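# Close both analyser doors with two robot arms

## Task

Close both of the analyser's doors, then leave both grippers empty with neither one in contact with a door.

## Robot and tools

Robot: two arms, left_arm and right_arm, each ending in a two-finger gripper. Both report in one shared scene frame: origin on the table top midway between the arms, +x out over the table, +z up, left_arm on the +y side. The names left and right are labels only and do not match image sides. Base roots: left_arm at (-0.011, +0.274, 0) m, right_arm at (+0.019, -0.298, 0) m, each turned slightly about z. Gripper frame: fingers point along +z and close along y. end_effector_position is the point between the pads, about 1 cm short of the fingertips. Joint ranges (rad): waist -2.618 to 3.054, shoulder 0 to 3.142, elbow 0 to 3.142, wrist pitch -1.571 to 1.571, wrist yaw -1.571 to 1.571, wrist roll -2.094 to 2.094. The elbow never fully straightens.

Row layout, shared by execute_actions and move: one flat list of 14 numbers covering both arms, each in [-1, 1]. Order is dx, dy, dz, rx, ry, rz, opening for left_arm, then the same seven for right_arm. Always send all 14, even when one arm stays put. dx..rz are an offset, not a pose. They are expressed in that gripper's own axes and measured from the gripper pose at the start of the action (for the first action of a call, the pose in the latest result in this scene). Scale: 1.0 = 0.6 m for dx, dy, dz, and 1.0 = 180 degrees for rx, ry, rz, which together form one rotation vector. Opening is absolute, not an offset: +1 fully open (0.094 m), -1 closed.

execute_actions(actions): a list of up to 15 actions. Each action is a table of up to 15 rows, one row per 1/30 s control step. A short table repeats its final row until 15 steps are done, so one action lasts 0.5 s. Every row is an offset from the action's start pose, not from the row before it. An empty list only returns the current state and images.

move(target, speed, blocking): target is one 14-number row as above, with offsets from the pose in the latest result that shows one. Each gripper travels a straight line toward its target, and all arms finish together in 0.5 to 10 s. Anything longer is cut off at 10 s. speed is in m/s, 0.002 to 0.5, default 0.25, and rotation is capped at twice that in rad/s. The move does not avoid obstacles or the other arm. Faster contact hits harder, and aiming past a surface presses harder. With blocking=false the call returns after 0.5 s while motion continues. Until a result shows that move has ended, use wait or stop, because other commands are refused. The extra result line reports how it ended (done, off_target, moving, held, fault), which limits acted (paced = the command was clipped, held = some steps were blocked and later ones can be fast), and each gripper's remaining distance to its target.

wait(seconds): 0 to 10. Lets time pass while arms hold their last command. It returns early if a running move finishes.
stop(): brakes a running move. Braking needs some distance. The fingers keep moving.
zoom_image(camera, region): a closer look at one camera's latest image. camera is cam_high, cam_low, cam_left_wrist or cam_right_wrist. region is [x0, y0, x1, y1] in pixels with origin at top-left, at most 504 by 504. All images are 504x504.
read_manual(section): returns only licence text. It does not move anything.
finished_scene(scene): ends scene 1 or 2 for good. Call it only once both doors are shut and both grippers are clear and open.

Controller behaviour: at each step the commanded pose is clipped to within 70 mm and 16 degrees of the measured pose, so large offsets take several actions. After an action an arm goes no further than its last clipped pose. Position takes priority over orientation when both cannot be met. Arms usually finish a centimetre or more low, and repeated zero offsets let them sag further. To hold an arm in place, send the correction back to the wanted pose in the first call of a reply, then zeros, and raise the aim if it still sits low. Hand target lines show where the controller is currently steering each gripper. pose unreachable means the clearance check altered or blocked that arm's command. HELD in the step readings marks steps where an arm was held back. FAULT or OVER-TEMPERATURE FAULT lines mean an arm stopped.

Gripper readings: grip_measured uses the same scale as the commanded opening and can be off by about 1 mm. A command about 0.03 below grip_measured holds firmly. Each pad can push about 50 to 62 N.

Motor heat: holding loads heats motors, and this continues while you are thinking. MOTOR HOT appears at 75 °C. At 90 °C the arm is stopped for 10 s. At 100 °C the arm goes limp and drops.

Cameras: cam_high is fixed above, at roughly (0.25, -0.52, 0.73). cam_low is low on the +y side. The two wrist cameras are fisheye. Calibration may be a few degrees or millimetres off.

Avoid: knocking anything off the table (the task fails), letting the arms collide or press hard on each other, and slamming doors or hitting or shoving hard. Brief outside tugs may occur. The robot keeps its last command while you think.

Each tool is called after ">>>" as name(argument=value, ...), one argument or row to a line, values as JSON.

## Session

>>> execute_actions(
  actions=[],
)

Scene clock: 0.00 s.
left_arm: end_effector_position=(+0.1925, +0.5664, +0.3610) grip_measured=+1.000 end_effector_quat_wxyz=(+0.580, -0.464, +0.582, +0.331) | right_arm: end_effector_position=(+0.1723, -0.4925, +0.1338) grip_measured=+1.000 end_effector_quat_wxyz=(-0.070, -0.507, +0.827, -0.232)
Joint positions: left_arm=[ 0.788  0.972  0.94  -0.087 -0.449 -0.207  0.094] | right_arm=[-0.634  1.069  0.85  -0.936  0.267 -1.874  0.094]
Joint velocities: left_arm=[-0.017  0.012 -0.007  0.007  0.037  0.022  0.   ] | right_arm=[-0.002 -0.002  0.012  0.051 -0.051 -0.037  0.   ]
Motor temperatures (°C, as the motors report them): left_arm=[23 23 21 25 23 22] | right_arm=[24 24 23 22 23 21]
Hand target (left_arm): +0.190, +0.565, +0.372; +0.590, -0.462, +0.573, +0.333
Hand target (right_arm): +0.174, -0.494, +0.139; -0.066, -0.505, +0.827, -0.240

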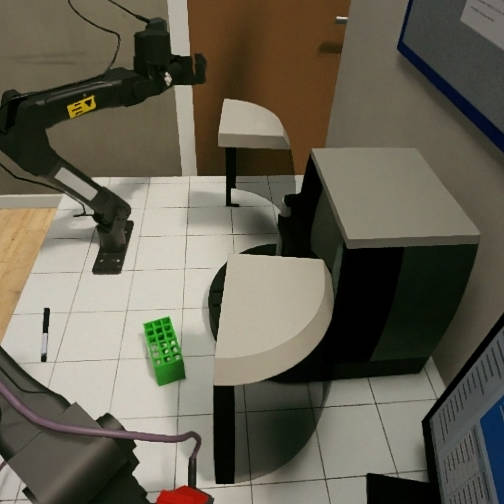

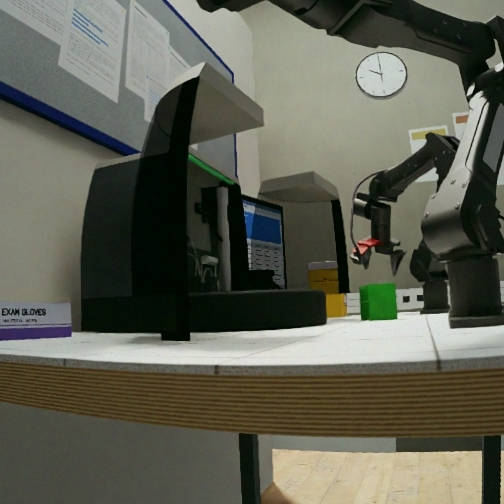

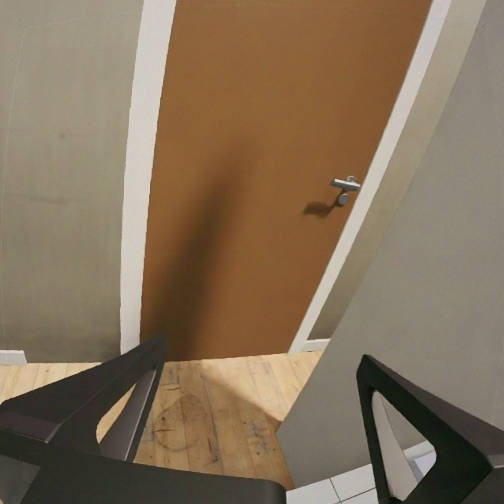

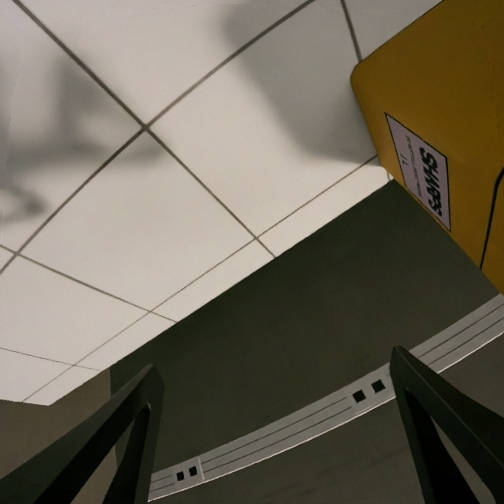

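>>> zoom_image(
  camera="cam_high",
  region=[180, 80, 500, 500],
)

>>> zoom_image(
  camera="cam_low",
  region=[60, 40, 400, 360],
)

Region (180, 80, 500, 500) of cam_high's 504x504 image, scaled by 1.200, with more detail than that image has; it fills the left 384 columns of this view, and the rest is white.

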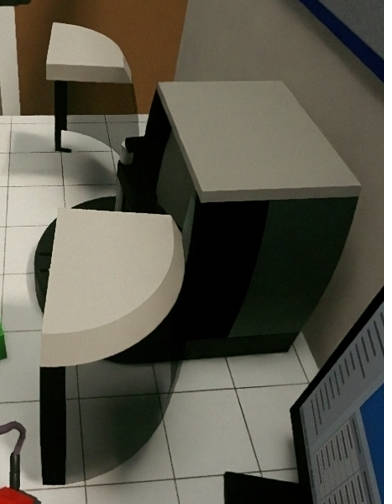

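Region (60, 40, 400, 360) of cam_low's 504x504 image, scaled by 1.482, with more detail than that image has; it fills the top 474 rows of this view, and the rest is white.

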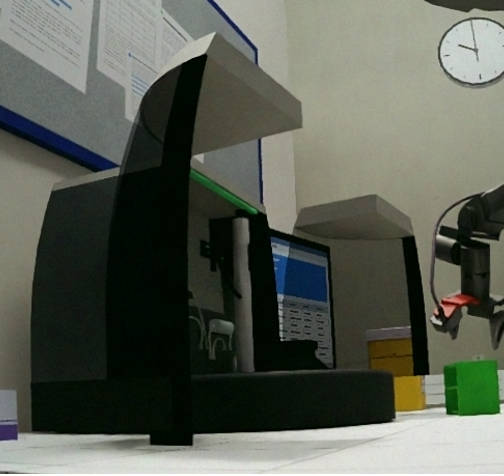

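>>> zoom_image(
  camera="cam_high",
  region=[190, 80, 350, 240],
)

>>> zoom_image(
  camera="cam_high",
  region=[120, 230, 380, 490],
)

Region (190, 80, 350, 240) of cam_high's 504x504 image, scaled by 3.150, with more detail than that image has.

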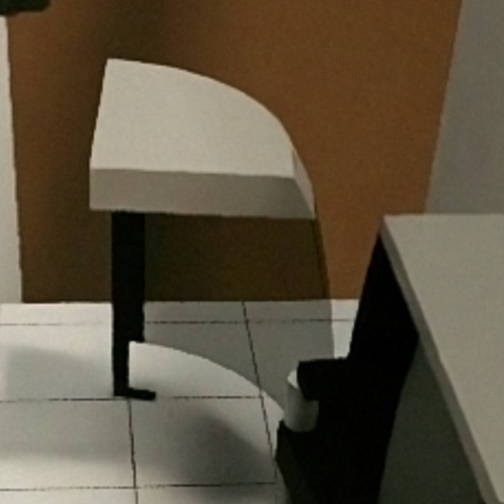

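Region (120, 230, 380, 490) of cam_high's 504x504 image, scaled by 1.938, with more detail than that image has.

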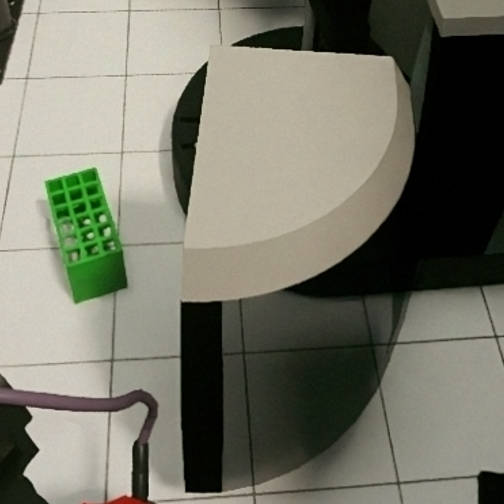

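>>> move(
  target=[0.381,-0.150,0.002,0.246,0.431,0.345,1, -0.152,0.134,-0.214,-0.091,-0.127,-0.065,1],
  speed=0.3,
)

Scene clock: 21.40 s.
left_arm: end_effector_position=(+0.2923, +0.5017, +0.1449) grip_measured=+1.000 end_effector_quat_wxyz=(-0.017, -0.017, +1.000, -0.005) | right_arm: end_effector_position=(+0.1341, -0.3380, +0.1912) grip_measured=+1.000 end_effector_quat_wxyz=(+0.080, -0.602, +0.783, -0.135)
Joint positions: left_arm=[ 0.683  2.036  1.949 -1.518 -0.011  0.603  0.094] | right_arm=[-0.226  0.753  1.046 -1.549  0.023 -1.624  0.094]
Joint velocities: left_arm=[-0.002  0.012  0.002  0.022 -0.007  0.066  0.   ] | right_arm=[-0.002 -0.002 -0.012  0.007  0.051  0.022  0.   ]
Motor temperatures (°C, as the motors report them): left_arm=[23 24 24 29 23 22] | right_arm=[24 24 25 22 23 21]
Hand target (left_arm): +0.296, +0.502, +0.156; -0.006, -0.010, +1.000, +0.003
Hand target (right_arm): +0.131, -0.333, +0.190; +0.090, -0.603, +0.781, -0.133
Off the commanded pose (left_arm): 0.009 m, 3 deg.
Off the commanded pose (right_arm): 0.009 m, 18 deg; orientation clipped at the last step of the last action.
joint sent to its limit (right arm) — the command would take joint 4 (wrist pitch) past its lower limit, so that joint was sent only as far as its limit.
move: off_target (left_arm, right_arm); limits=paced
camera_calibration (this result's frames):
cam_left_wrist: T_world_to_cam=[[0.129109, -0.991141, -0.0311517, 0.473056], [-0.899866, -0.130302, 0.416249, 0.31582], [-0.416621, -0.0257091, -0.908717, 0.397899], [0, 0, 0, 1]] pos_world=[0.388893, 0.520247, 0.244854]
cam_right_wrist: T_world_to_cam=[[0.884955, -0.372276, 0.279761, -0.289286], [-0.464683, -0.745183, 0.478301, -0.233254], [0.0304133, -0.553275, -0.832443, 0.0700401], [0, 0, 0, 1]] pos_world=[0.145486, -0.24276, 0.250801]

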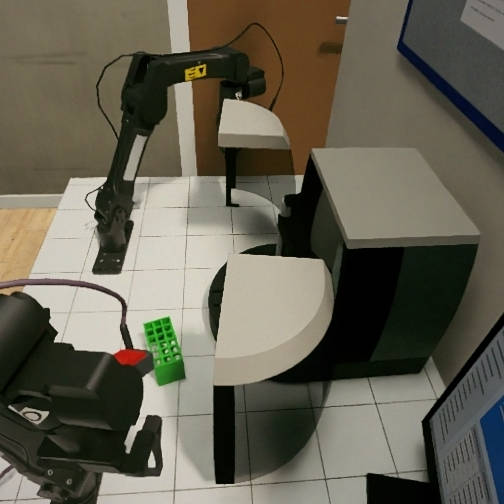

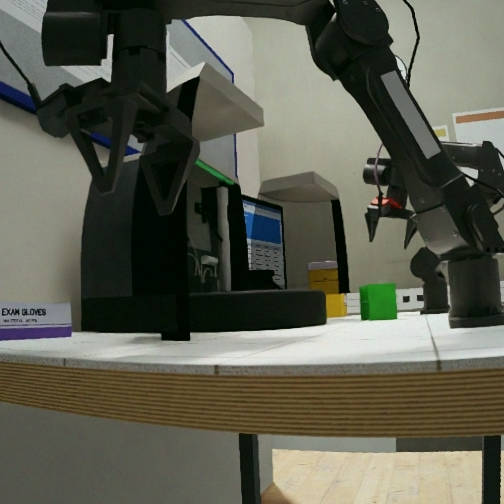

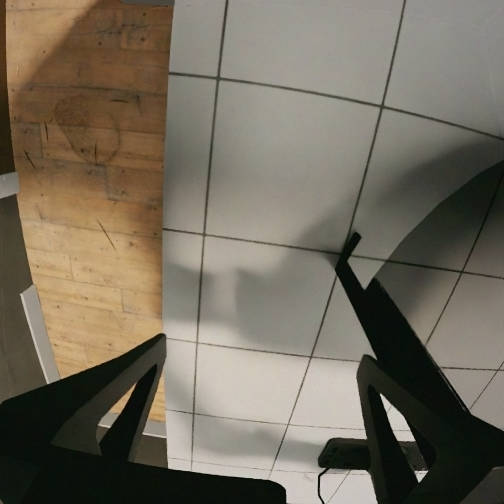

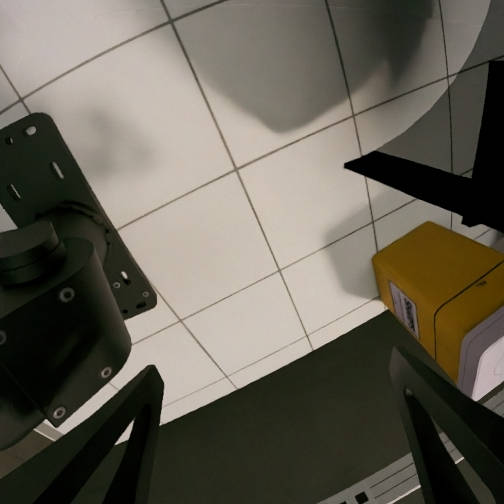

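>>> move(
  target=[0,-0.02,0.06,0,0,0,1, -0.408,0.072,0.0325,-0.095,-0.035,-0.148,1],
  speed=0.25,
)

Scene clock: 24.93 s.
left_arm: end_effector_position=(+0.2871, +0.4930, +0.1000) grip_measured=+1.000 end_effector_quat_wxyz=(-0.034, -0.016, +0.999, -0.013) | right_arm: end_effector_position=(+0.1605, -0.0992, +0.1429) grip_measured=+1.000 end_effector_quat_wxyz=(+0.012, +0.774, -0.633, +0.019)
Joint positions: left_arm=[ 0.669  2.024  1.751 -1.37  -0.018  0.589  0.094] | right_arm=[ 1.058  1.491  1.288 -1.395  0.036 -0.794  0.094]
Joint velocities: left_arm=[-0.027 -0.002 -0.012  0.022 -0.081 -0.051  0.   ] | right_arm=[ 0.002 -0.002  0.007 -0.037 -0.037  0.022  0.   ]
Motor temperatures (°C, as the motors report them): left_arm=[23 25 24 29 23 22] | right_arm=[24 24 25 22 23 21]
Hand target (left_arm): +0.291, +0.490, +0.109; -0.017, -0.016, +1.000, -0.005
Hand target (right_arm): +0.160, -0.089, +0.150; -0.003, +0.779, -0.627, +0.009
Off the commanded pose (left_arm): 0.011 m, 2 deg.
Off the commanded pose (right_arm): 0.010 m, 3 deg.
move: off_target (left_arm, right_arm)
camera_calibration (this result's frames):
cam_left_wrist: T_world_to_cam=[[0.127874, -0.991603, -0.0192579, 0.463099], [-0.884796, -0.12283, 0.449499, 0.317409], [-0.44809, -0.0404398, -0.893073, 0.369416], [0, 0, 0, 1]] pos_world=[0.387156, 0.513137, 0.196159]
cam_right_wrist: T_world_to_cam=[[0.998003, 0.059714, -0.020619, -0.14252], [0.0613868, -0.839588, 0.539744, -0.122461], [0.0149188, -0.539931, -0.841577, 0.166271], [0, 0, 0, 1]] pos_world=[0.147273, -0.00453127, 0.203089]

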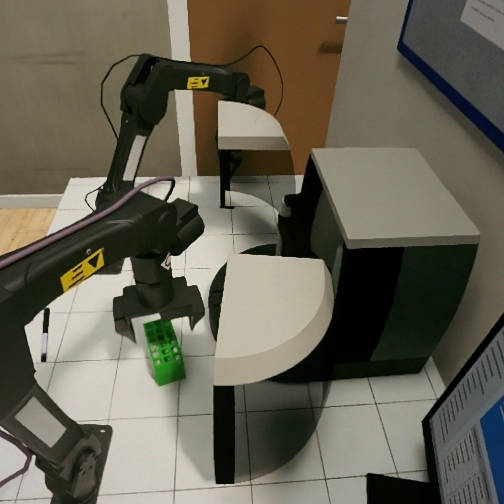

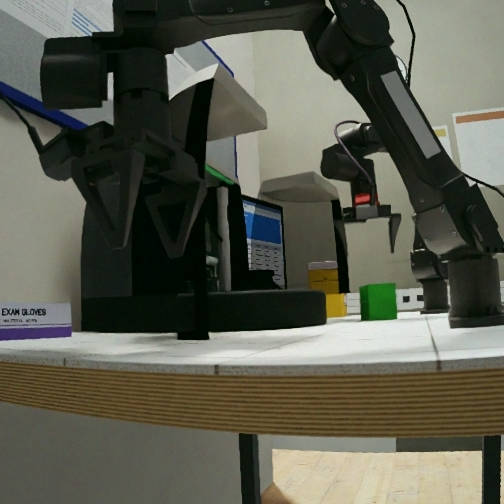

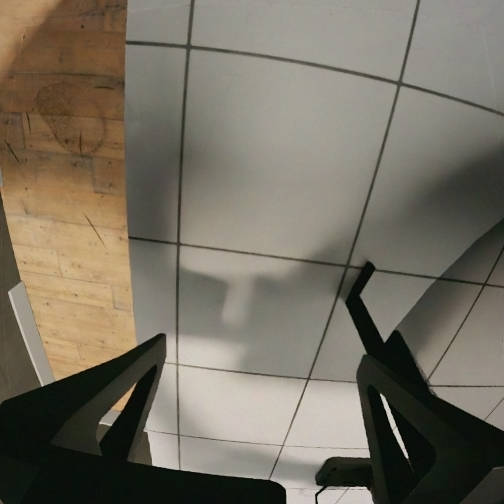

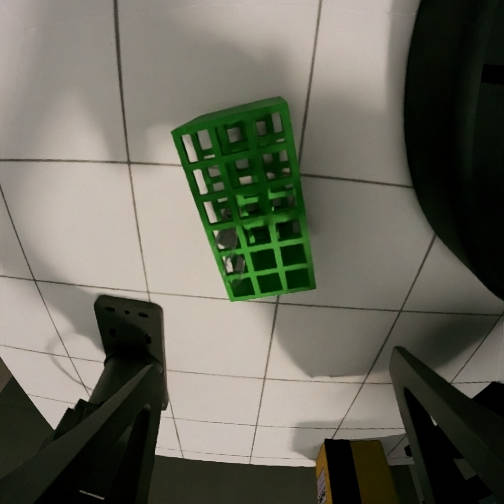

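>>> move(
  target=[0.083,-0.067,-0.015,0,0,-0.083,1, -0.052,0.011,0.147,0,0,0,1],
  speed=0.1,
)

Scene clock: 27.93 s.
left_arm: end_effector_position=(+0.2350, +0.4560, +0.1058) grip_measured=+1.000 end_effector_quat_wxyz=(-0.051, -0.145, +0.988, -0.013) | right_arm: end_effector_position=(+0.1493, -0.0758, +0.0574) grip_measured=+1.000 end_effector_quat_wxyz=(+0.010, +0.772, -0.635, +0.019)
Joint positions: left_arm=[ 0.667  1.801  1.471 -1.343 -0.024  0.327  0.094] | right_arm=[ 1.144  1.586  1.036 -1.047  0.035 -0.703  0.094]
Joint velocities: left_arm=[ 0.002  0.007 -0.007  0.007  0.066 -0.051  0.   ] | right_arm=[-0.017  0.012  0.002 -0.007  0.095 -0.007  0.   ]
Motor temperatures (°C, as the motors report them): left_arm=[23 26 24 28 23 22] | right_arm=[24 24 25 22 23 21]
Hand target (left_arm): +0.238, +0.452, +0.112; -0.036, -0.146, +0.989, -0.009
Hand target (right_arm): +0.147, -0.074, +0.054; +0.011, +0.774, -0.633, +0.019
Off the commanded pose (left_arm): 0.010 m, 2 deg.
Off the commanded pose (right_arm): 0.005 m, 0 deg.
move: done
camera_calibration (this result's frames):
cam_left_wrist: T_world_to_cam=[[0.375395, -0.926111, -0.0373878, 0.347079], [-0.806307, -0.346195, 0.479602, 0.344326], [-0.457107, -0.149894, -0.87669, 0.40012], [0, 0, 0, 1]] pos_world=[0.330239, 0.500613, 0.198618]
cam_right_wrist: T_world_to_cam=[[0.998368, 0.0544986, -0.0170575, -0.135214], [0.0551186, -0.841526, 0.537397, -0.055142], [0.0149331, -0.537461, -0.843157, 0.107425], [0, 0, 0, 1]] pos_world=[0.136429, 0.0187023, 0.117903]

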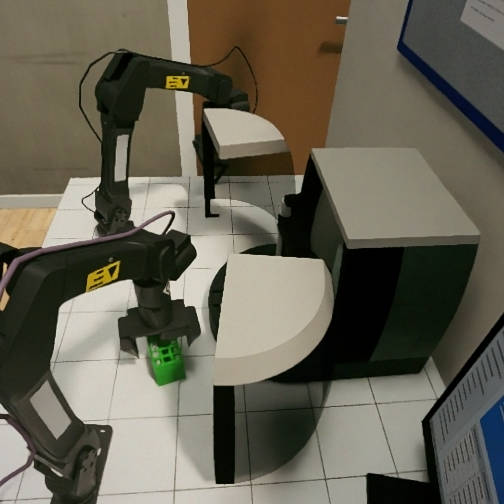

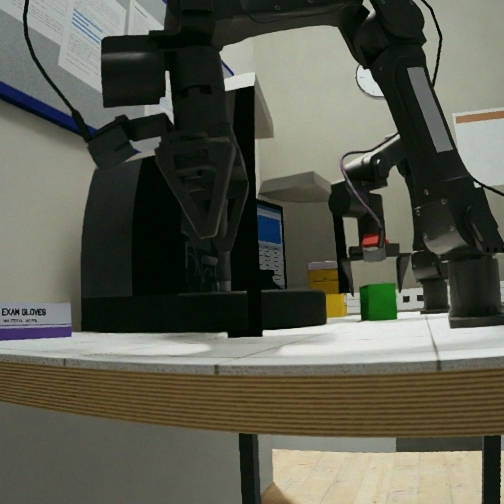

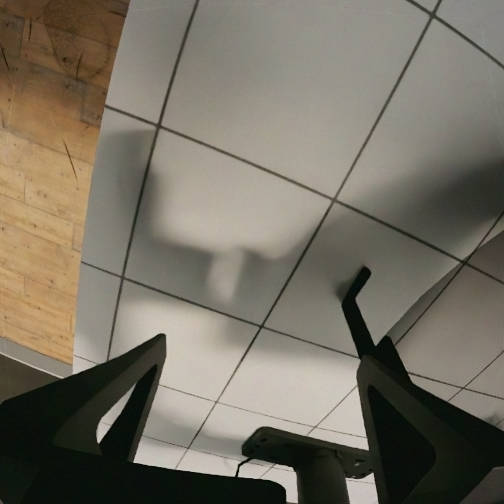

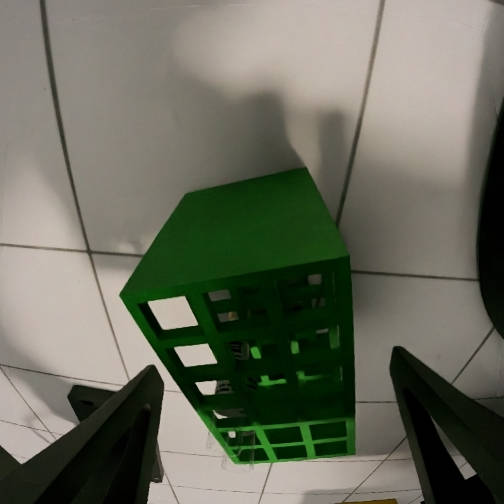

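>>> move(
  target=[0.082,-0.131,0.032,0.167,0,0,-1, 0,0,0.04,0,0,0,1],
  speed=0.1,
)

>>> move(
  target=[0,0,0,0,0,0,-1, 0,0,-0.005,0,0,0,0.0],
)

Scene clock: 33.13 s.
left_arm: end_effector_position=(+0.2081, +0.3715, +0.0847) grip_measured=-0.992 end_effector_quat_wxyz=(-0.031, -0.156, +0.953, -0.258) | right_arm: end_effector_position=(+0.1492, -0.0761, +0.0387) grip_measured=+1.000 end_effector_quat_wxyz=(+0.005, +0.772, -0.635, +0.019)
Joint positions: left_arm=[ 0.759  1.753  1.217 -1.381  0.405  0.459  0.   ] | right_arm=[ 1.144  1.602  0.974 -0.959  0.035 -0.703  0.094]
Joint velocities: left_arm=[-0.022 -0.007  0.002 -0.037 -0.022 -0.007 -0.001] | right_arm=[ 0.017 -0.012  0.007 -0.037  0.007 -0.037  0.   ]
Motor temperatures (°C, as the motors report them): left_arm=[23 27 23 28 23 22] | right_arm=[24 24 25 22 23 21]
Hand target (left_arm): +0.208, +0.366, +0.092; -0.015, -0.153, +0.951, -0.269
Hand target (right_arm): +0.149, -0.077, +0.034; +0.010, +0.772, -0.635, +0.019
Off the commanded pose (left_arm): 0.010 m, 3 deg.
Off the commanded pose (right_arm): 0.005 m, 1 deg.
move: off_target (left_arm)
camera_calibration (this result's frames):
cam_left_wrist: T_world_to_cam=[[0.404471, -0.805024, 0.43398, 0.187128], [-0.84647, -0.149869, 0.510909, 0.236278], [-0.346254, -0.573999, -0.742046, 0.479738], [0, 0, 0, 1]] pos_world=[0.290426, 0.461423, 0.154062]
cam_right_wrist: T_world_to_cam=[[0.998454, 0.054235, -0.0121552, -0.13561], [0.0524071, -0.845821, 0.530886, -0.0449191], [0.0185114, -0.530703, -0.847356, 0.0916124], [0, 0, 0, 1]] pos_world=[0.136058, 0.0179802, 0.0998269]

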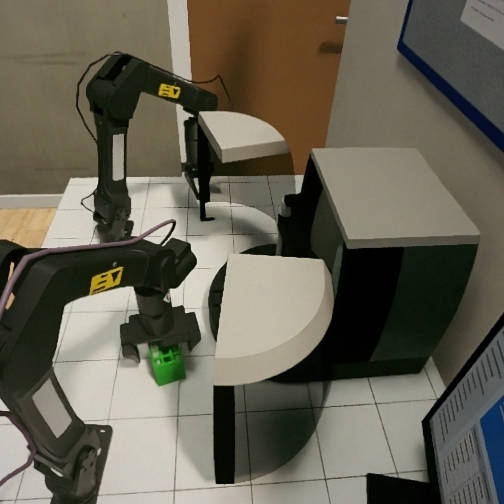

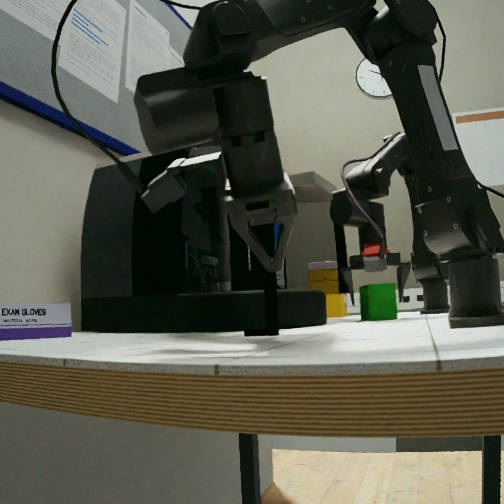

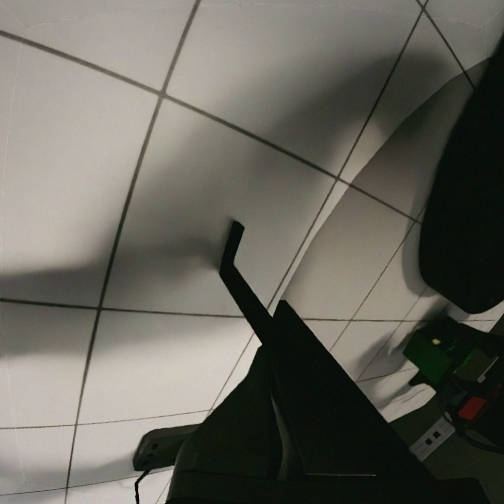

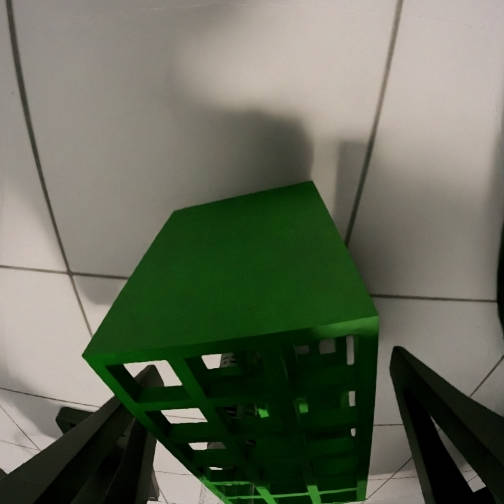

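Scene clock: 33.83 s.
left_arm: end_effector_position=(+0.2077, +0.3718, +0.0845) grip_measured=-0.992 end_effector_quat_wxyz=(-0.032, -0.156, +0.953, -0.257) | right_arm: end_effector_position=(+0.1490, -0.0765, +0.0387) grip_measured=+0.134 end_effector_quat_wxyz=(+0.006, +0.772, -0.635, +0.019)
Joint positions: left_arm=[ 0.759  1.753  1.217 -1.381  0.402  0.459  0.   ] | right_arm=[ 1.144  1.602  0.974 -0.961  0.035 -0.703  0.053]
Joint velocities: left_arm=[ 0.007  0.002 -0.002 -0.037 -0.051  0.007 -0.   ] | right_arm=[-0.002 -0.007  0.002 -0.037 -0.007  0.007  0.   ]
Motor temperatures (°C, as the motors report them): left_arm=[23 27 23 27 23 22] | right_arm=[24 24 25 22 23 21]
Hand target (left_arm): +0.208, +0.372, +0.085; -0.031, -0.156, +0.953, -0.258
Hand target (right_arm): +0.149, -0.076, +0.042; +0.005, +0.772, -0.635, +0.019
Off the commanded pose (left_arm): 0.001 m, 0 deg.
Off the commanded pose (right_arm): 0.003 m, 0 deg.
move: done
camera_calibration (this result's frames):
cam_left_wrist: T_world_to_cam=[[0.404448, -0.806384, 0.43147, 0.188358], [-0.845666, -0.150105, 0.51217, 0.235921], [-0.34824, -0.572026, -0.742641, 0.479376], [0, 0, 0, 1]] pos_world=[0.290267, 0.461518, 0.153902]
cam_right_wrist: T_world_to_cam=[[0.998446, 0.0542187, -0.0128509, -0.135387], [0.0527299, -0.844836, 0.53242, -0.0453262], [0.0180102, -0.53227, -0.846383, 0.0913051], [0, 0, 0, 1]] pos_world=[0.135923, 0.0176463, 0.0996718]

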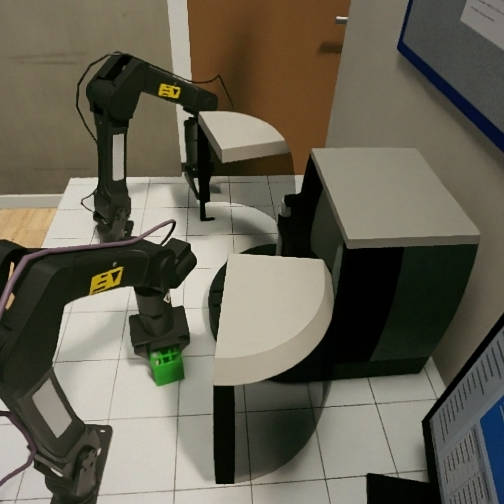

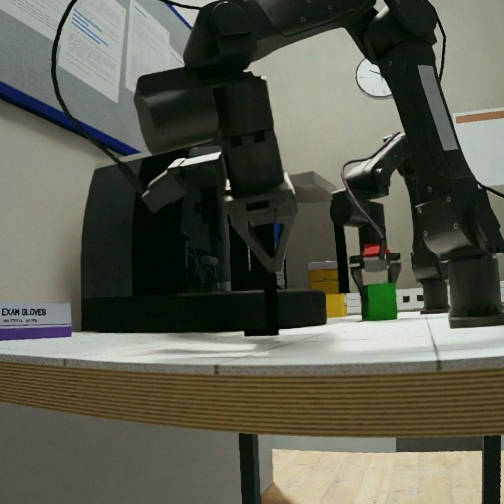

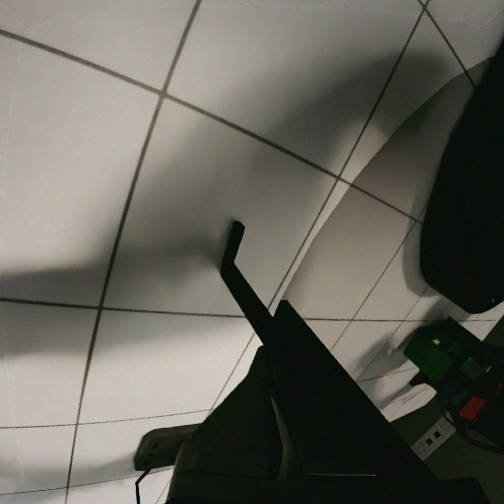

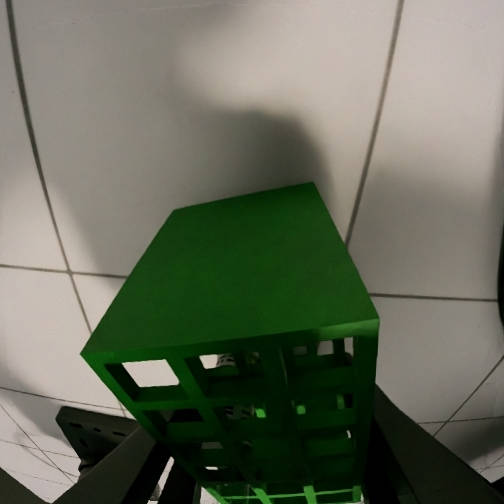

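>>> zoom_image(
  camera="cam_low",
  region=[320, 230, 440, 340],
)

Region (320, 230, 440, 340) of cam_low's 504x504 image, scaled by 4.200, with more detail than that image has; it fills the top 462 rows of this view, and the rest is white.

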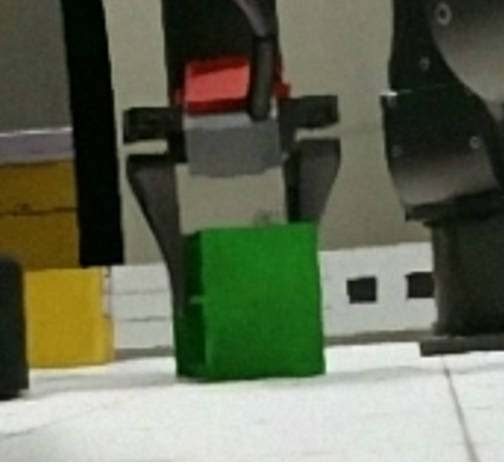

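>>> move(
  target=[0.0825,-0.097,0.054,0.015,-0.054,-0.096,-1, -0.0625,0.183,-0.014,0,0,0,0.09],
  speed=0.1,
)

Scene clock: 37.33 s.
left_arm: end_effector_position=(+0.1731, +0.2983, +0.0849) grip_measured=-0.992 end_effector_quat_wxyz=(-0.004, -0.323, +0.912, -0.253) | right_arm: end_effector_position=(+0.0388, -0.0594, +0.0396) grip_measured=+0.134 end_effector_quat_wxyz=(+0.006, +0.771, -0.637, +0.027)
Joint positions: left_arm=[ 0.642  1.328  0.826 -1.219  0.491 -0.047  0.   ] | right_arm=[ 1.595  1.557  0.931 -0.986  0.037 -0.247  0.053]
Joint velocities: left_arm=[-0.012  0.027 -0.007 -0.037  0.007 -0.037 -0.   ] | right_arm=[-0.007 -0.022 -0.017  0.007 -0.11   0.037  0.   ]
Motor temperatures (°C, as the motors report them): left_arm=[23 27 23 27 24 22] | right_arm=[24 25 25 22 23 21]
Hand target (left_arm): +0.178, +0.295, +0.088; +0.013, -0.318, +0.912, -0.258
Hand target (right_arm): +0.034, -0.061, +0.045; +0.003, +0.772, -0.635, +0.019
Off the commanded pose (left_arm): 0.010 m, 2 deg.
Off the commanded pose (right_arm): 0.007 m, 1 deg.
move: done
camera_calibration (this result's frames):
cam_left_wrist: T_world_to_cam=[[0.670627, -0.620292, 0.406813, 0.0433851], [-0.724142, -0.428508, 0.540369, 0.255058], [-0.160864, -0.656977, -0.736549, 0.417874], [0, 0, 0, 1]] pos_world=[0.222824, 0.410739, 0.15231]
cam_right_wrist: T_world_to_cam=[[0.998761, 0.0497581, -0.0000513317, -0.0270898], [0.0418662, -0.839794, 0.541288, -0.0251438], [0.0268904, -0.54062, -0.840837, 0.102136], [0, 0, 0, 1]] pos_world=[0.0253624, 0.0354492, 0.0994887]

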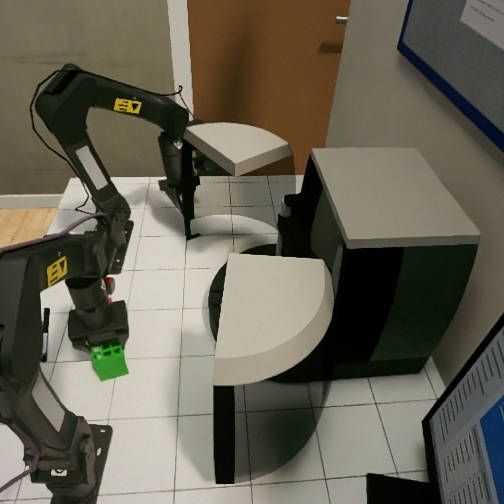

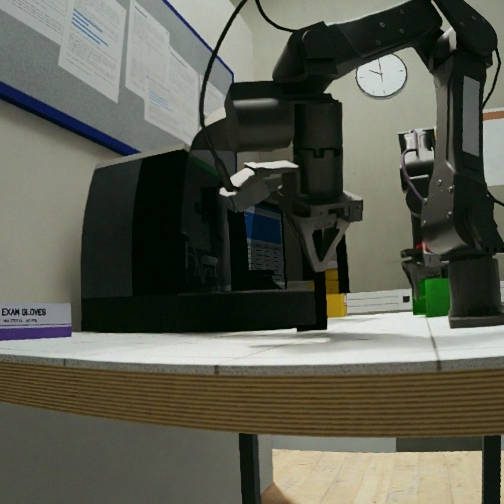

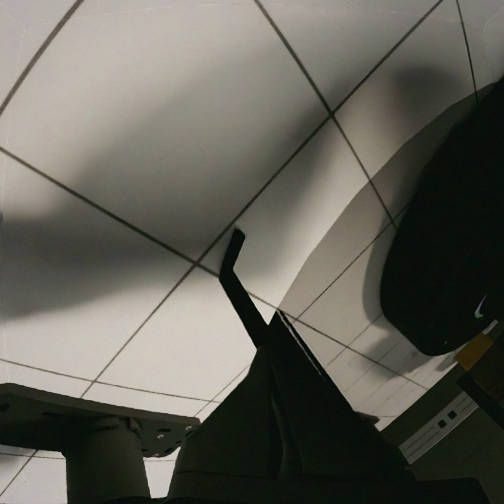

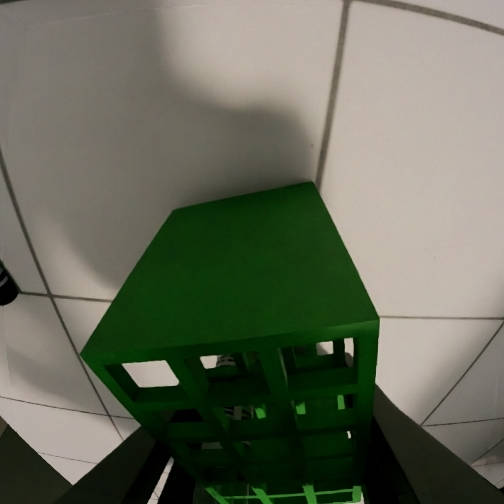

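>>> move(
  target=[0.113,-0.102,0.066,0.021,-0.056,-0.107,-1, 0,0,-0.005,0,0,0,1],
  speed=0.1,
)

Scene clock: 40.93 s.
left_arm: end_effector_position=(+0.1555, +0.2034, +0.0829) grip_measured=-0.992 end_effector_quat_wxyz=(+0.026, -0.494, +0.836, -0.240) | right_arm: end_effector_position=(+0.0387, -0.0607, +0.0397) grip_measured=+1.000 end_effector_quat_wxyz=(+0.008, +0.770, -0.637, +0.029)
Joint positions: left_arm=[ 0.004  0.832  0.565 -0.981  0.371 -1.171  0.   ] | right_arm=[ 1.595  1.557  0.931 -0.992  0.037 -0.245  0.094]
Joint velocities: left_arm=[-0.002 -0.012 -0.007  0.037 -0.007 -0.007 -0.001] | right_arm=[-0.007 -0.007 -0.017 -0.066 -0.022 -0.007  0.   ]
Motor temperatures (°C, as the motors report them): left_arm=[23 26 23 27 24 22] | right_arm=[24 25 25 22 23 21]
Hand target (left_arm): +0.160, +0.204, +0.085; +0.043, -0.491, +0.835, -0.245
Hand target (right_arm): +0.039, -0.059, +0.043; +0.006, +0.771, -0.637, +0.027
Off the commanded pose (left_arm): 0.010 m, 2 deg.
Off the commanded pose (right_arm): 0.003 m, 0 deg.
move: done
camera_calibration (this result's frames):
cam_left_wrist: T_world_to_cam=[[0.868326, -0.328326, 0.371769, -0.0901048], [-0.491939, -0.665748, 0.561049, 0.213116], [0.0632973, -0.67006, -0.739603, 0.319299], [0, 0, 0, 1]] pos_world=[0.16287, 0.326248, 0.150084]
cam_right_wrist: T_world_to_cam=[[0.998855, 0.0478368, -0.000910253, -0.0269653], [0.0405837, -0.837023, 0.54566, -0.0262326], [0.0253407, -0.545072, -0.838006, 0.101152], [0, 0, 0, 1]] pos_world=[0.0254358, 0.034468, 0.0990558]

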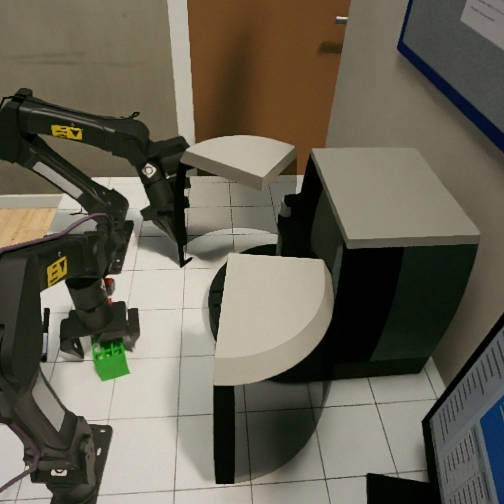

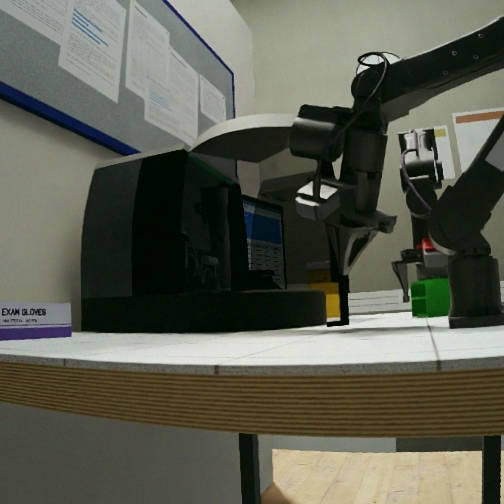

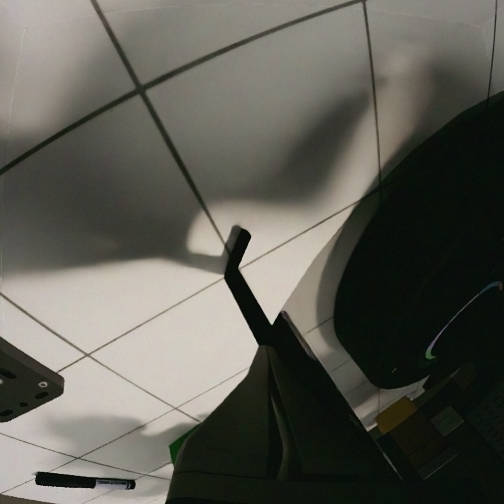

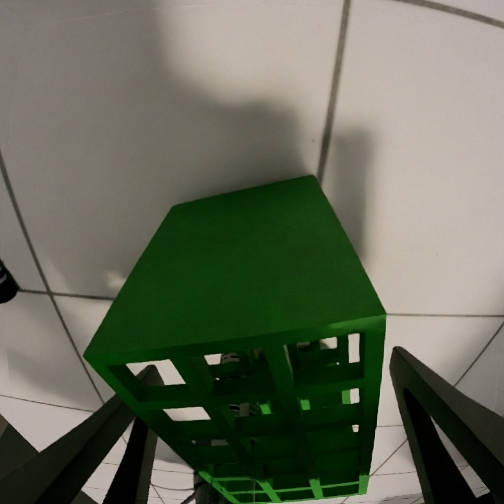

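>>> move(
  target=[0.1225,-0.107,0.071,0.011,-0.024,-0.049,-1, 0,0,-0.18,0,0,0,1],
  speed=0.1,
)

Scene clock: 43.13 s.
left_arm: end_effector_position=(+0.1705, +0.1110, +0.0753) grip_measured=-0.992 end_effector_quat_wxyz=(+0.039, -0.565, +0.795, -0.217) | right_arm: end_effector_position=(+0.0388, -0.0586, +0.1346) grip_measured=+1.000 end_effector_quat_wxyz=(+0.026, +0.768, -0.638, +0.042)
Joint positions: left_arm=[-0.671  1.055  0.621 -0.694  0.025 -1.958  0.   ] | right_arm=[ 1.595  1.538  1.295 -1.421  0.037 -0.241  0.094]
Joint velocities: left_arm=[-0.002 -0.007 -0.002  0.007 -0.037  0.037  0.   ] | right_arm=[-0.012 -0.007  0.002 -0.007  0.022  0.051  0.   ]
Motor temperatures (°C, as the motors report them): left_arm=[23 26 23 27 24 22] | right_arm=[24 25 25 22 23 21]
Hand target (left_arm): +0.181, +0.105, +0.087; +0.052, -0.564, +0.791, -0.233
Hand target (right_arm): +0.037, -0.054, +0.147; +0.008, +0.770, -0.638, +0.028
Off the commanded pose (left_arm): 0.019 m, 3 deg.
Off the commanded pose (right_arm): 0.014 m, 3 deg.
move: off_target (left_arm, right_arm)
camera_calibration (this result's frames):
cam_left_wrist: T_world_to_cam=[[0.923241, -0.188824, 0.334623, -0.152653], [-0.355189, -0.751545, 0.555896, 0.149883], [0.146517, -0.63208, -0.760925, 0.23408], [0, 0, 0, 1]] pos_world=[0.159876, 0.231777, 0.145879]
cam_right_wrist: T_world_to_cam=[[0.999022, 0.0438952, -0.00535636, -0.026745], [0.0387882, -0.811669, 0.582828, -0.0797235], [0.0212358, -0.582466, -0.812578, 0.17646], [0, 0, 0, 1]] pos_world=[0.0260639, 0.0392467, 0.189709]

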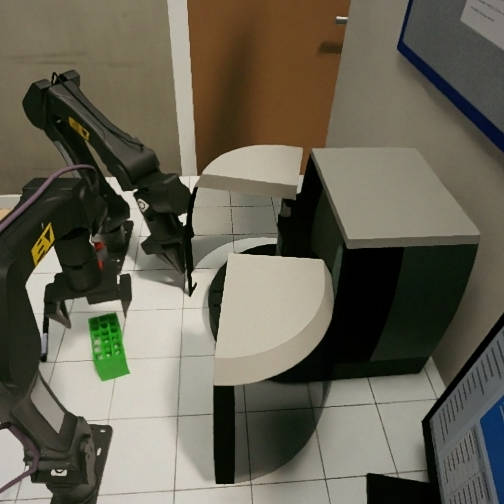

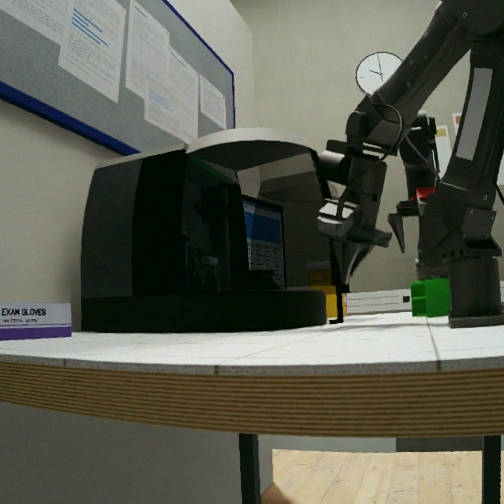

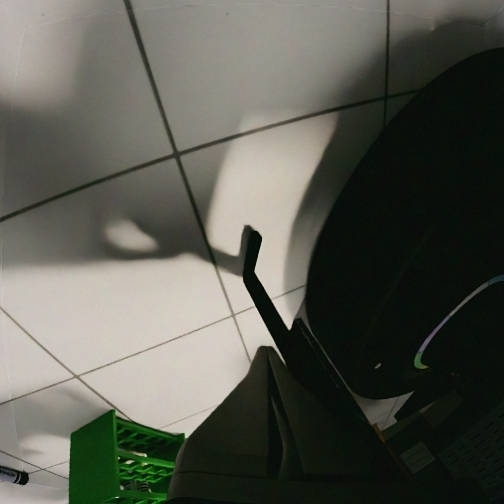

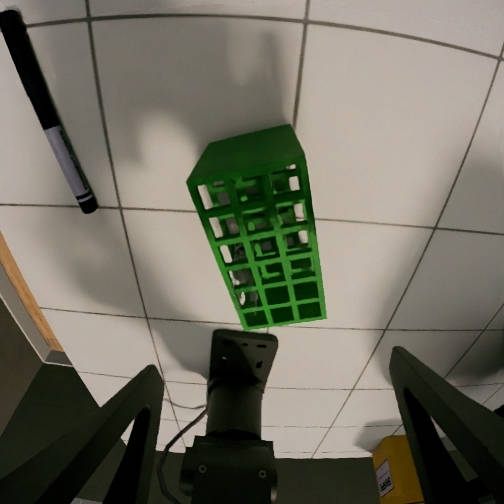

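>>> move(
  target=[0.067,-0.0625,0.018,0,0,0,-1, 0.44,-0.088,0.037,-0.011,0.002,0.113,-1],
  speed=0.2,
)

Scene clock: 47.57 s.
left_arm: end_effector_position=(+0.1821, +0.0695, +0.0782) grip_measured=-0.992 end_effector_quat_wxyz=(+0.028, -0.567, +0.799, -0.200) | right_arm: end_effector_position=(+0.1372, -0.3144, +0.1346) grip_measured=-0.987 end_effector_quat_wxyz=(+0.057, +0.644, -0.762, +0.037)
Joint positions: left_arm=[-0.773  1.259  0.765 -0.671 -0.002 -2.053  0.   ] | right_arm=[ 0.13   1.008  0.925 -1.532  0.128 -1.352  0.001]
Joint velocities: left_arm=[-0.012 -0.007 -0.002 -0.007  0.022 -0.051 -0.   ] | right_arm=[ 0.012 -0.002  0.002  0.051 -0.051 -0.081  0.   ]
Motor temperatures (°C, as the motors report them): left_arm=[23 25 24 28 24 22] | right_arm=[24 25 25 22 23 21]
Hand target (left_arm): +0.191, +0.062, +0.089; +0.039, -0.565, +0.795, -0.217
Hand target (right_arm): +0.143, -0.312, +0.138; -0.044, -0.643, +0.764, -0.036
Off the commanded pose (left_arm): 0.016 m, 2 deg.
Off the commanded pose (right_arm): 0.007 m, 3 deg.
move: off_target (left_arm, right_arm)
camera_calibration (this result's frames):
cam_left_wrist: T_world_to_cam=[[0.934094, -0.198467, 0.296781, -0.170473], [-0.338011, -0.759261, 0.556121, 0.118554], [0.114963, -0.619785, -0.776305, 0.214423], [0, 0, 0, 1]] pos_world=[0.17466, 0.189076, 0.15112]
cam_right_wrist: T_world_to_cam=[[0.951632, -0.305809, -0.0296145, -0.21395], [-0.22396, -0.756439, 0.614526, -0.241985], [-0.210329, -0.57817, -0.788341, 0.0551538], [0, 0, 0, 1]] pos_world=[0.161007, -0.216587, 0.18585]

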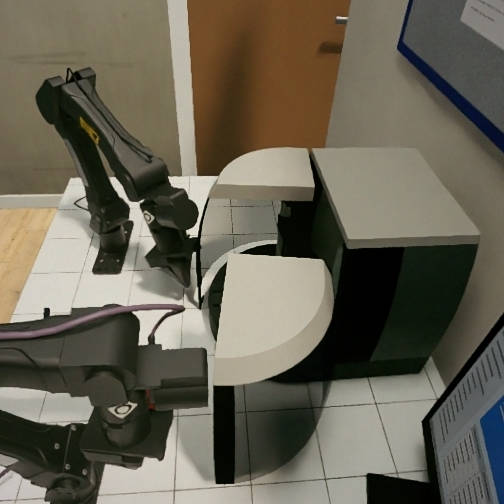

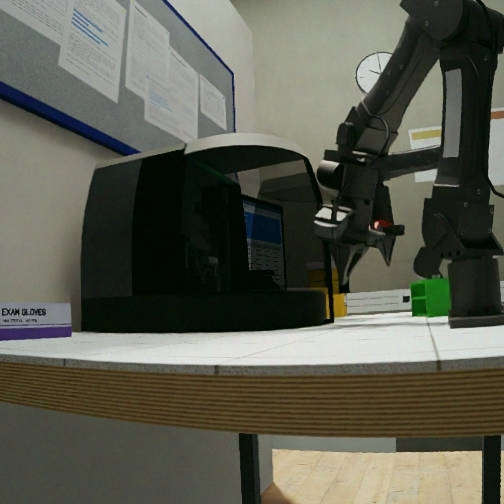

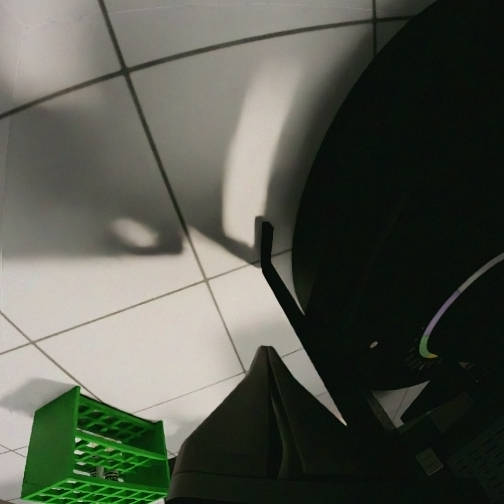

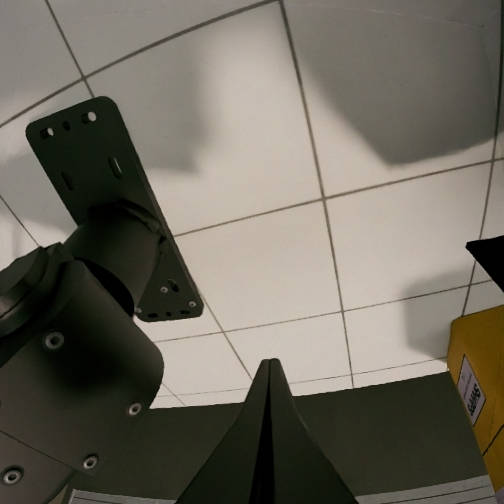

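>>> move(
  target=[-0.003,-0.062,0.008,0,0,0,-1, 0.233,-0.041,0.055,-0.022,-0.003,0.165,-1],
  speed=0.15,
)

Scene clock: 50.90 s.
left_arm: end_effector_position=(+0.1941, +0.0673, +0.0792) grip_measured=-0.992 end_effector_quat_wxyz=(+0.019, -0.561, +0.808, -0.178) | right_arm: end_effector_position=(+0.1316, -0.4517, +0.1119) grip_measured=-0.987 end_effector_quat_wxyz=(-0.070, -0.428, +0.901, -0.005)
Joint positions: left_arm=[-0.729  1.341  0.845 -0.715  0.028 -1.996  0.   ] | right_arm=[-0.734  1.283  0.991 -1.311  0.137 -1.7    0.001]
Joint velocities: left_arm=[-0.017 -0.007 -0.007  0.037 -0.007  0.007  0.001] | right_arm=[-0.007 -0.007 -0.007 -0.022 -0.066  0.007  0.   ]
Motor temperatures (°C, as the motors report them): left_arm=[23 25 24 28 24 22] | right_arm=[24 25 25 22 23 21]
Hand target (left_arm): +0.216, +0.060, +0.088; +0.028, -0.567, +0.799, -0.200
Hand target (right_arm): +0.136, -0.460, +0.117; -0.067, -0.425, +0.903, -0.015
Off the commanded pose (left_arm): 0.026 m, 3 deg.
Off the commanded pose (right_arm): 0.013 m, 2 deg.
move: off_target (left_arm, right_arm)
camera_calibration (this result's frames):
cam_left_wrist: T_world_to_cam=[[0.939921, -0.225447, 0.256363, -0.178577], [-0.33338, -0.767864, 0.547031, 0.12079], [0.0735255, -0.599633, -0.796891, 0.220744], [0, 0, 0, 1]] pos_world=[0.191887, 0.184856, 0.155614]
cam_right_wrist: T_world_to_cam=[[0.673442, -0.736478, -0.0638407, -0.405398], [-0.554766, -0.560577, 0.614807, -0.201194], [-0.48858, -0.37862, -0.786089, 0.0832083], [0, 0, 0, 1]] pos_world=[0.20205, -0.379847, 0.163224]

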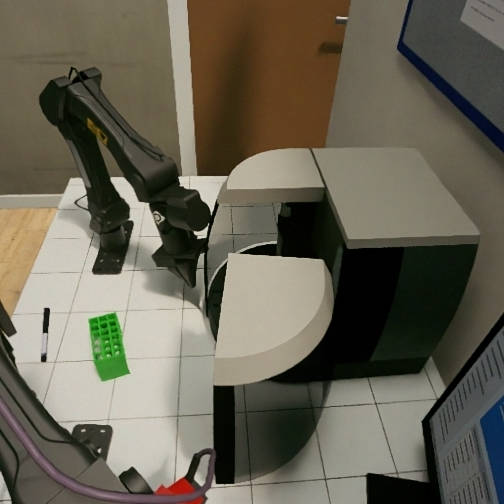

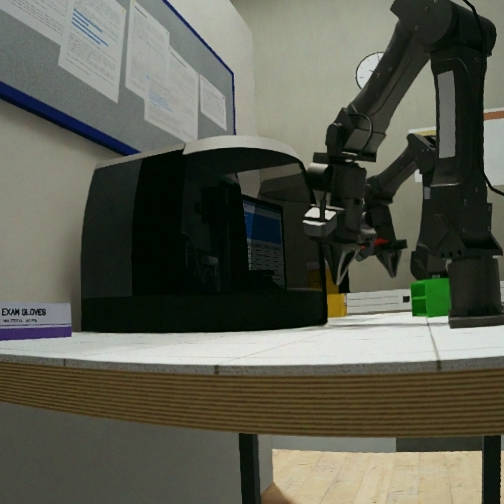

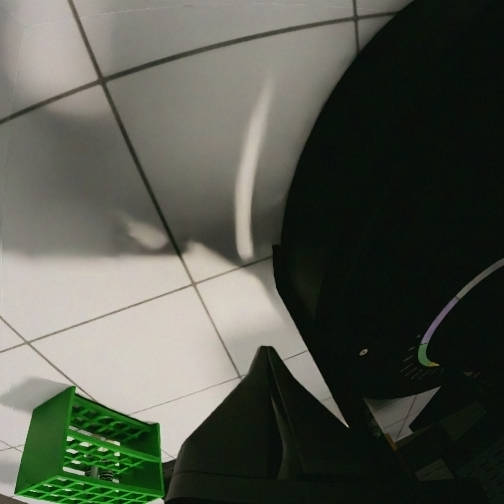

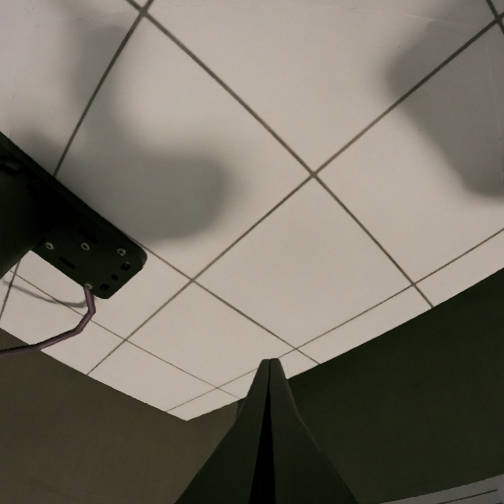

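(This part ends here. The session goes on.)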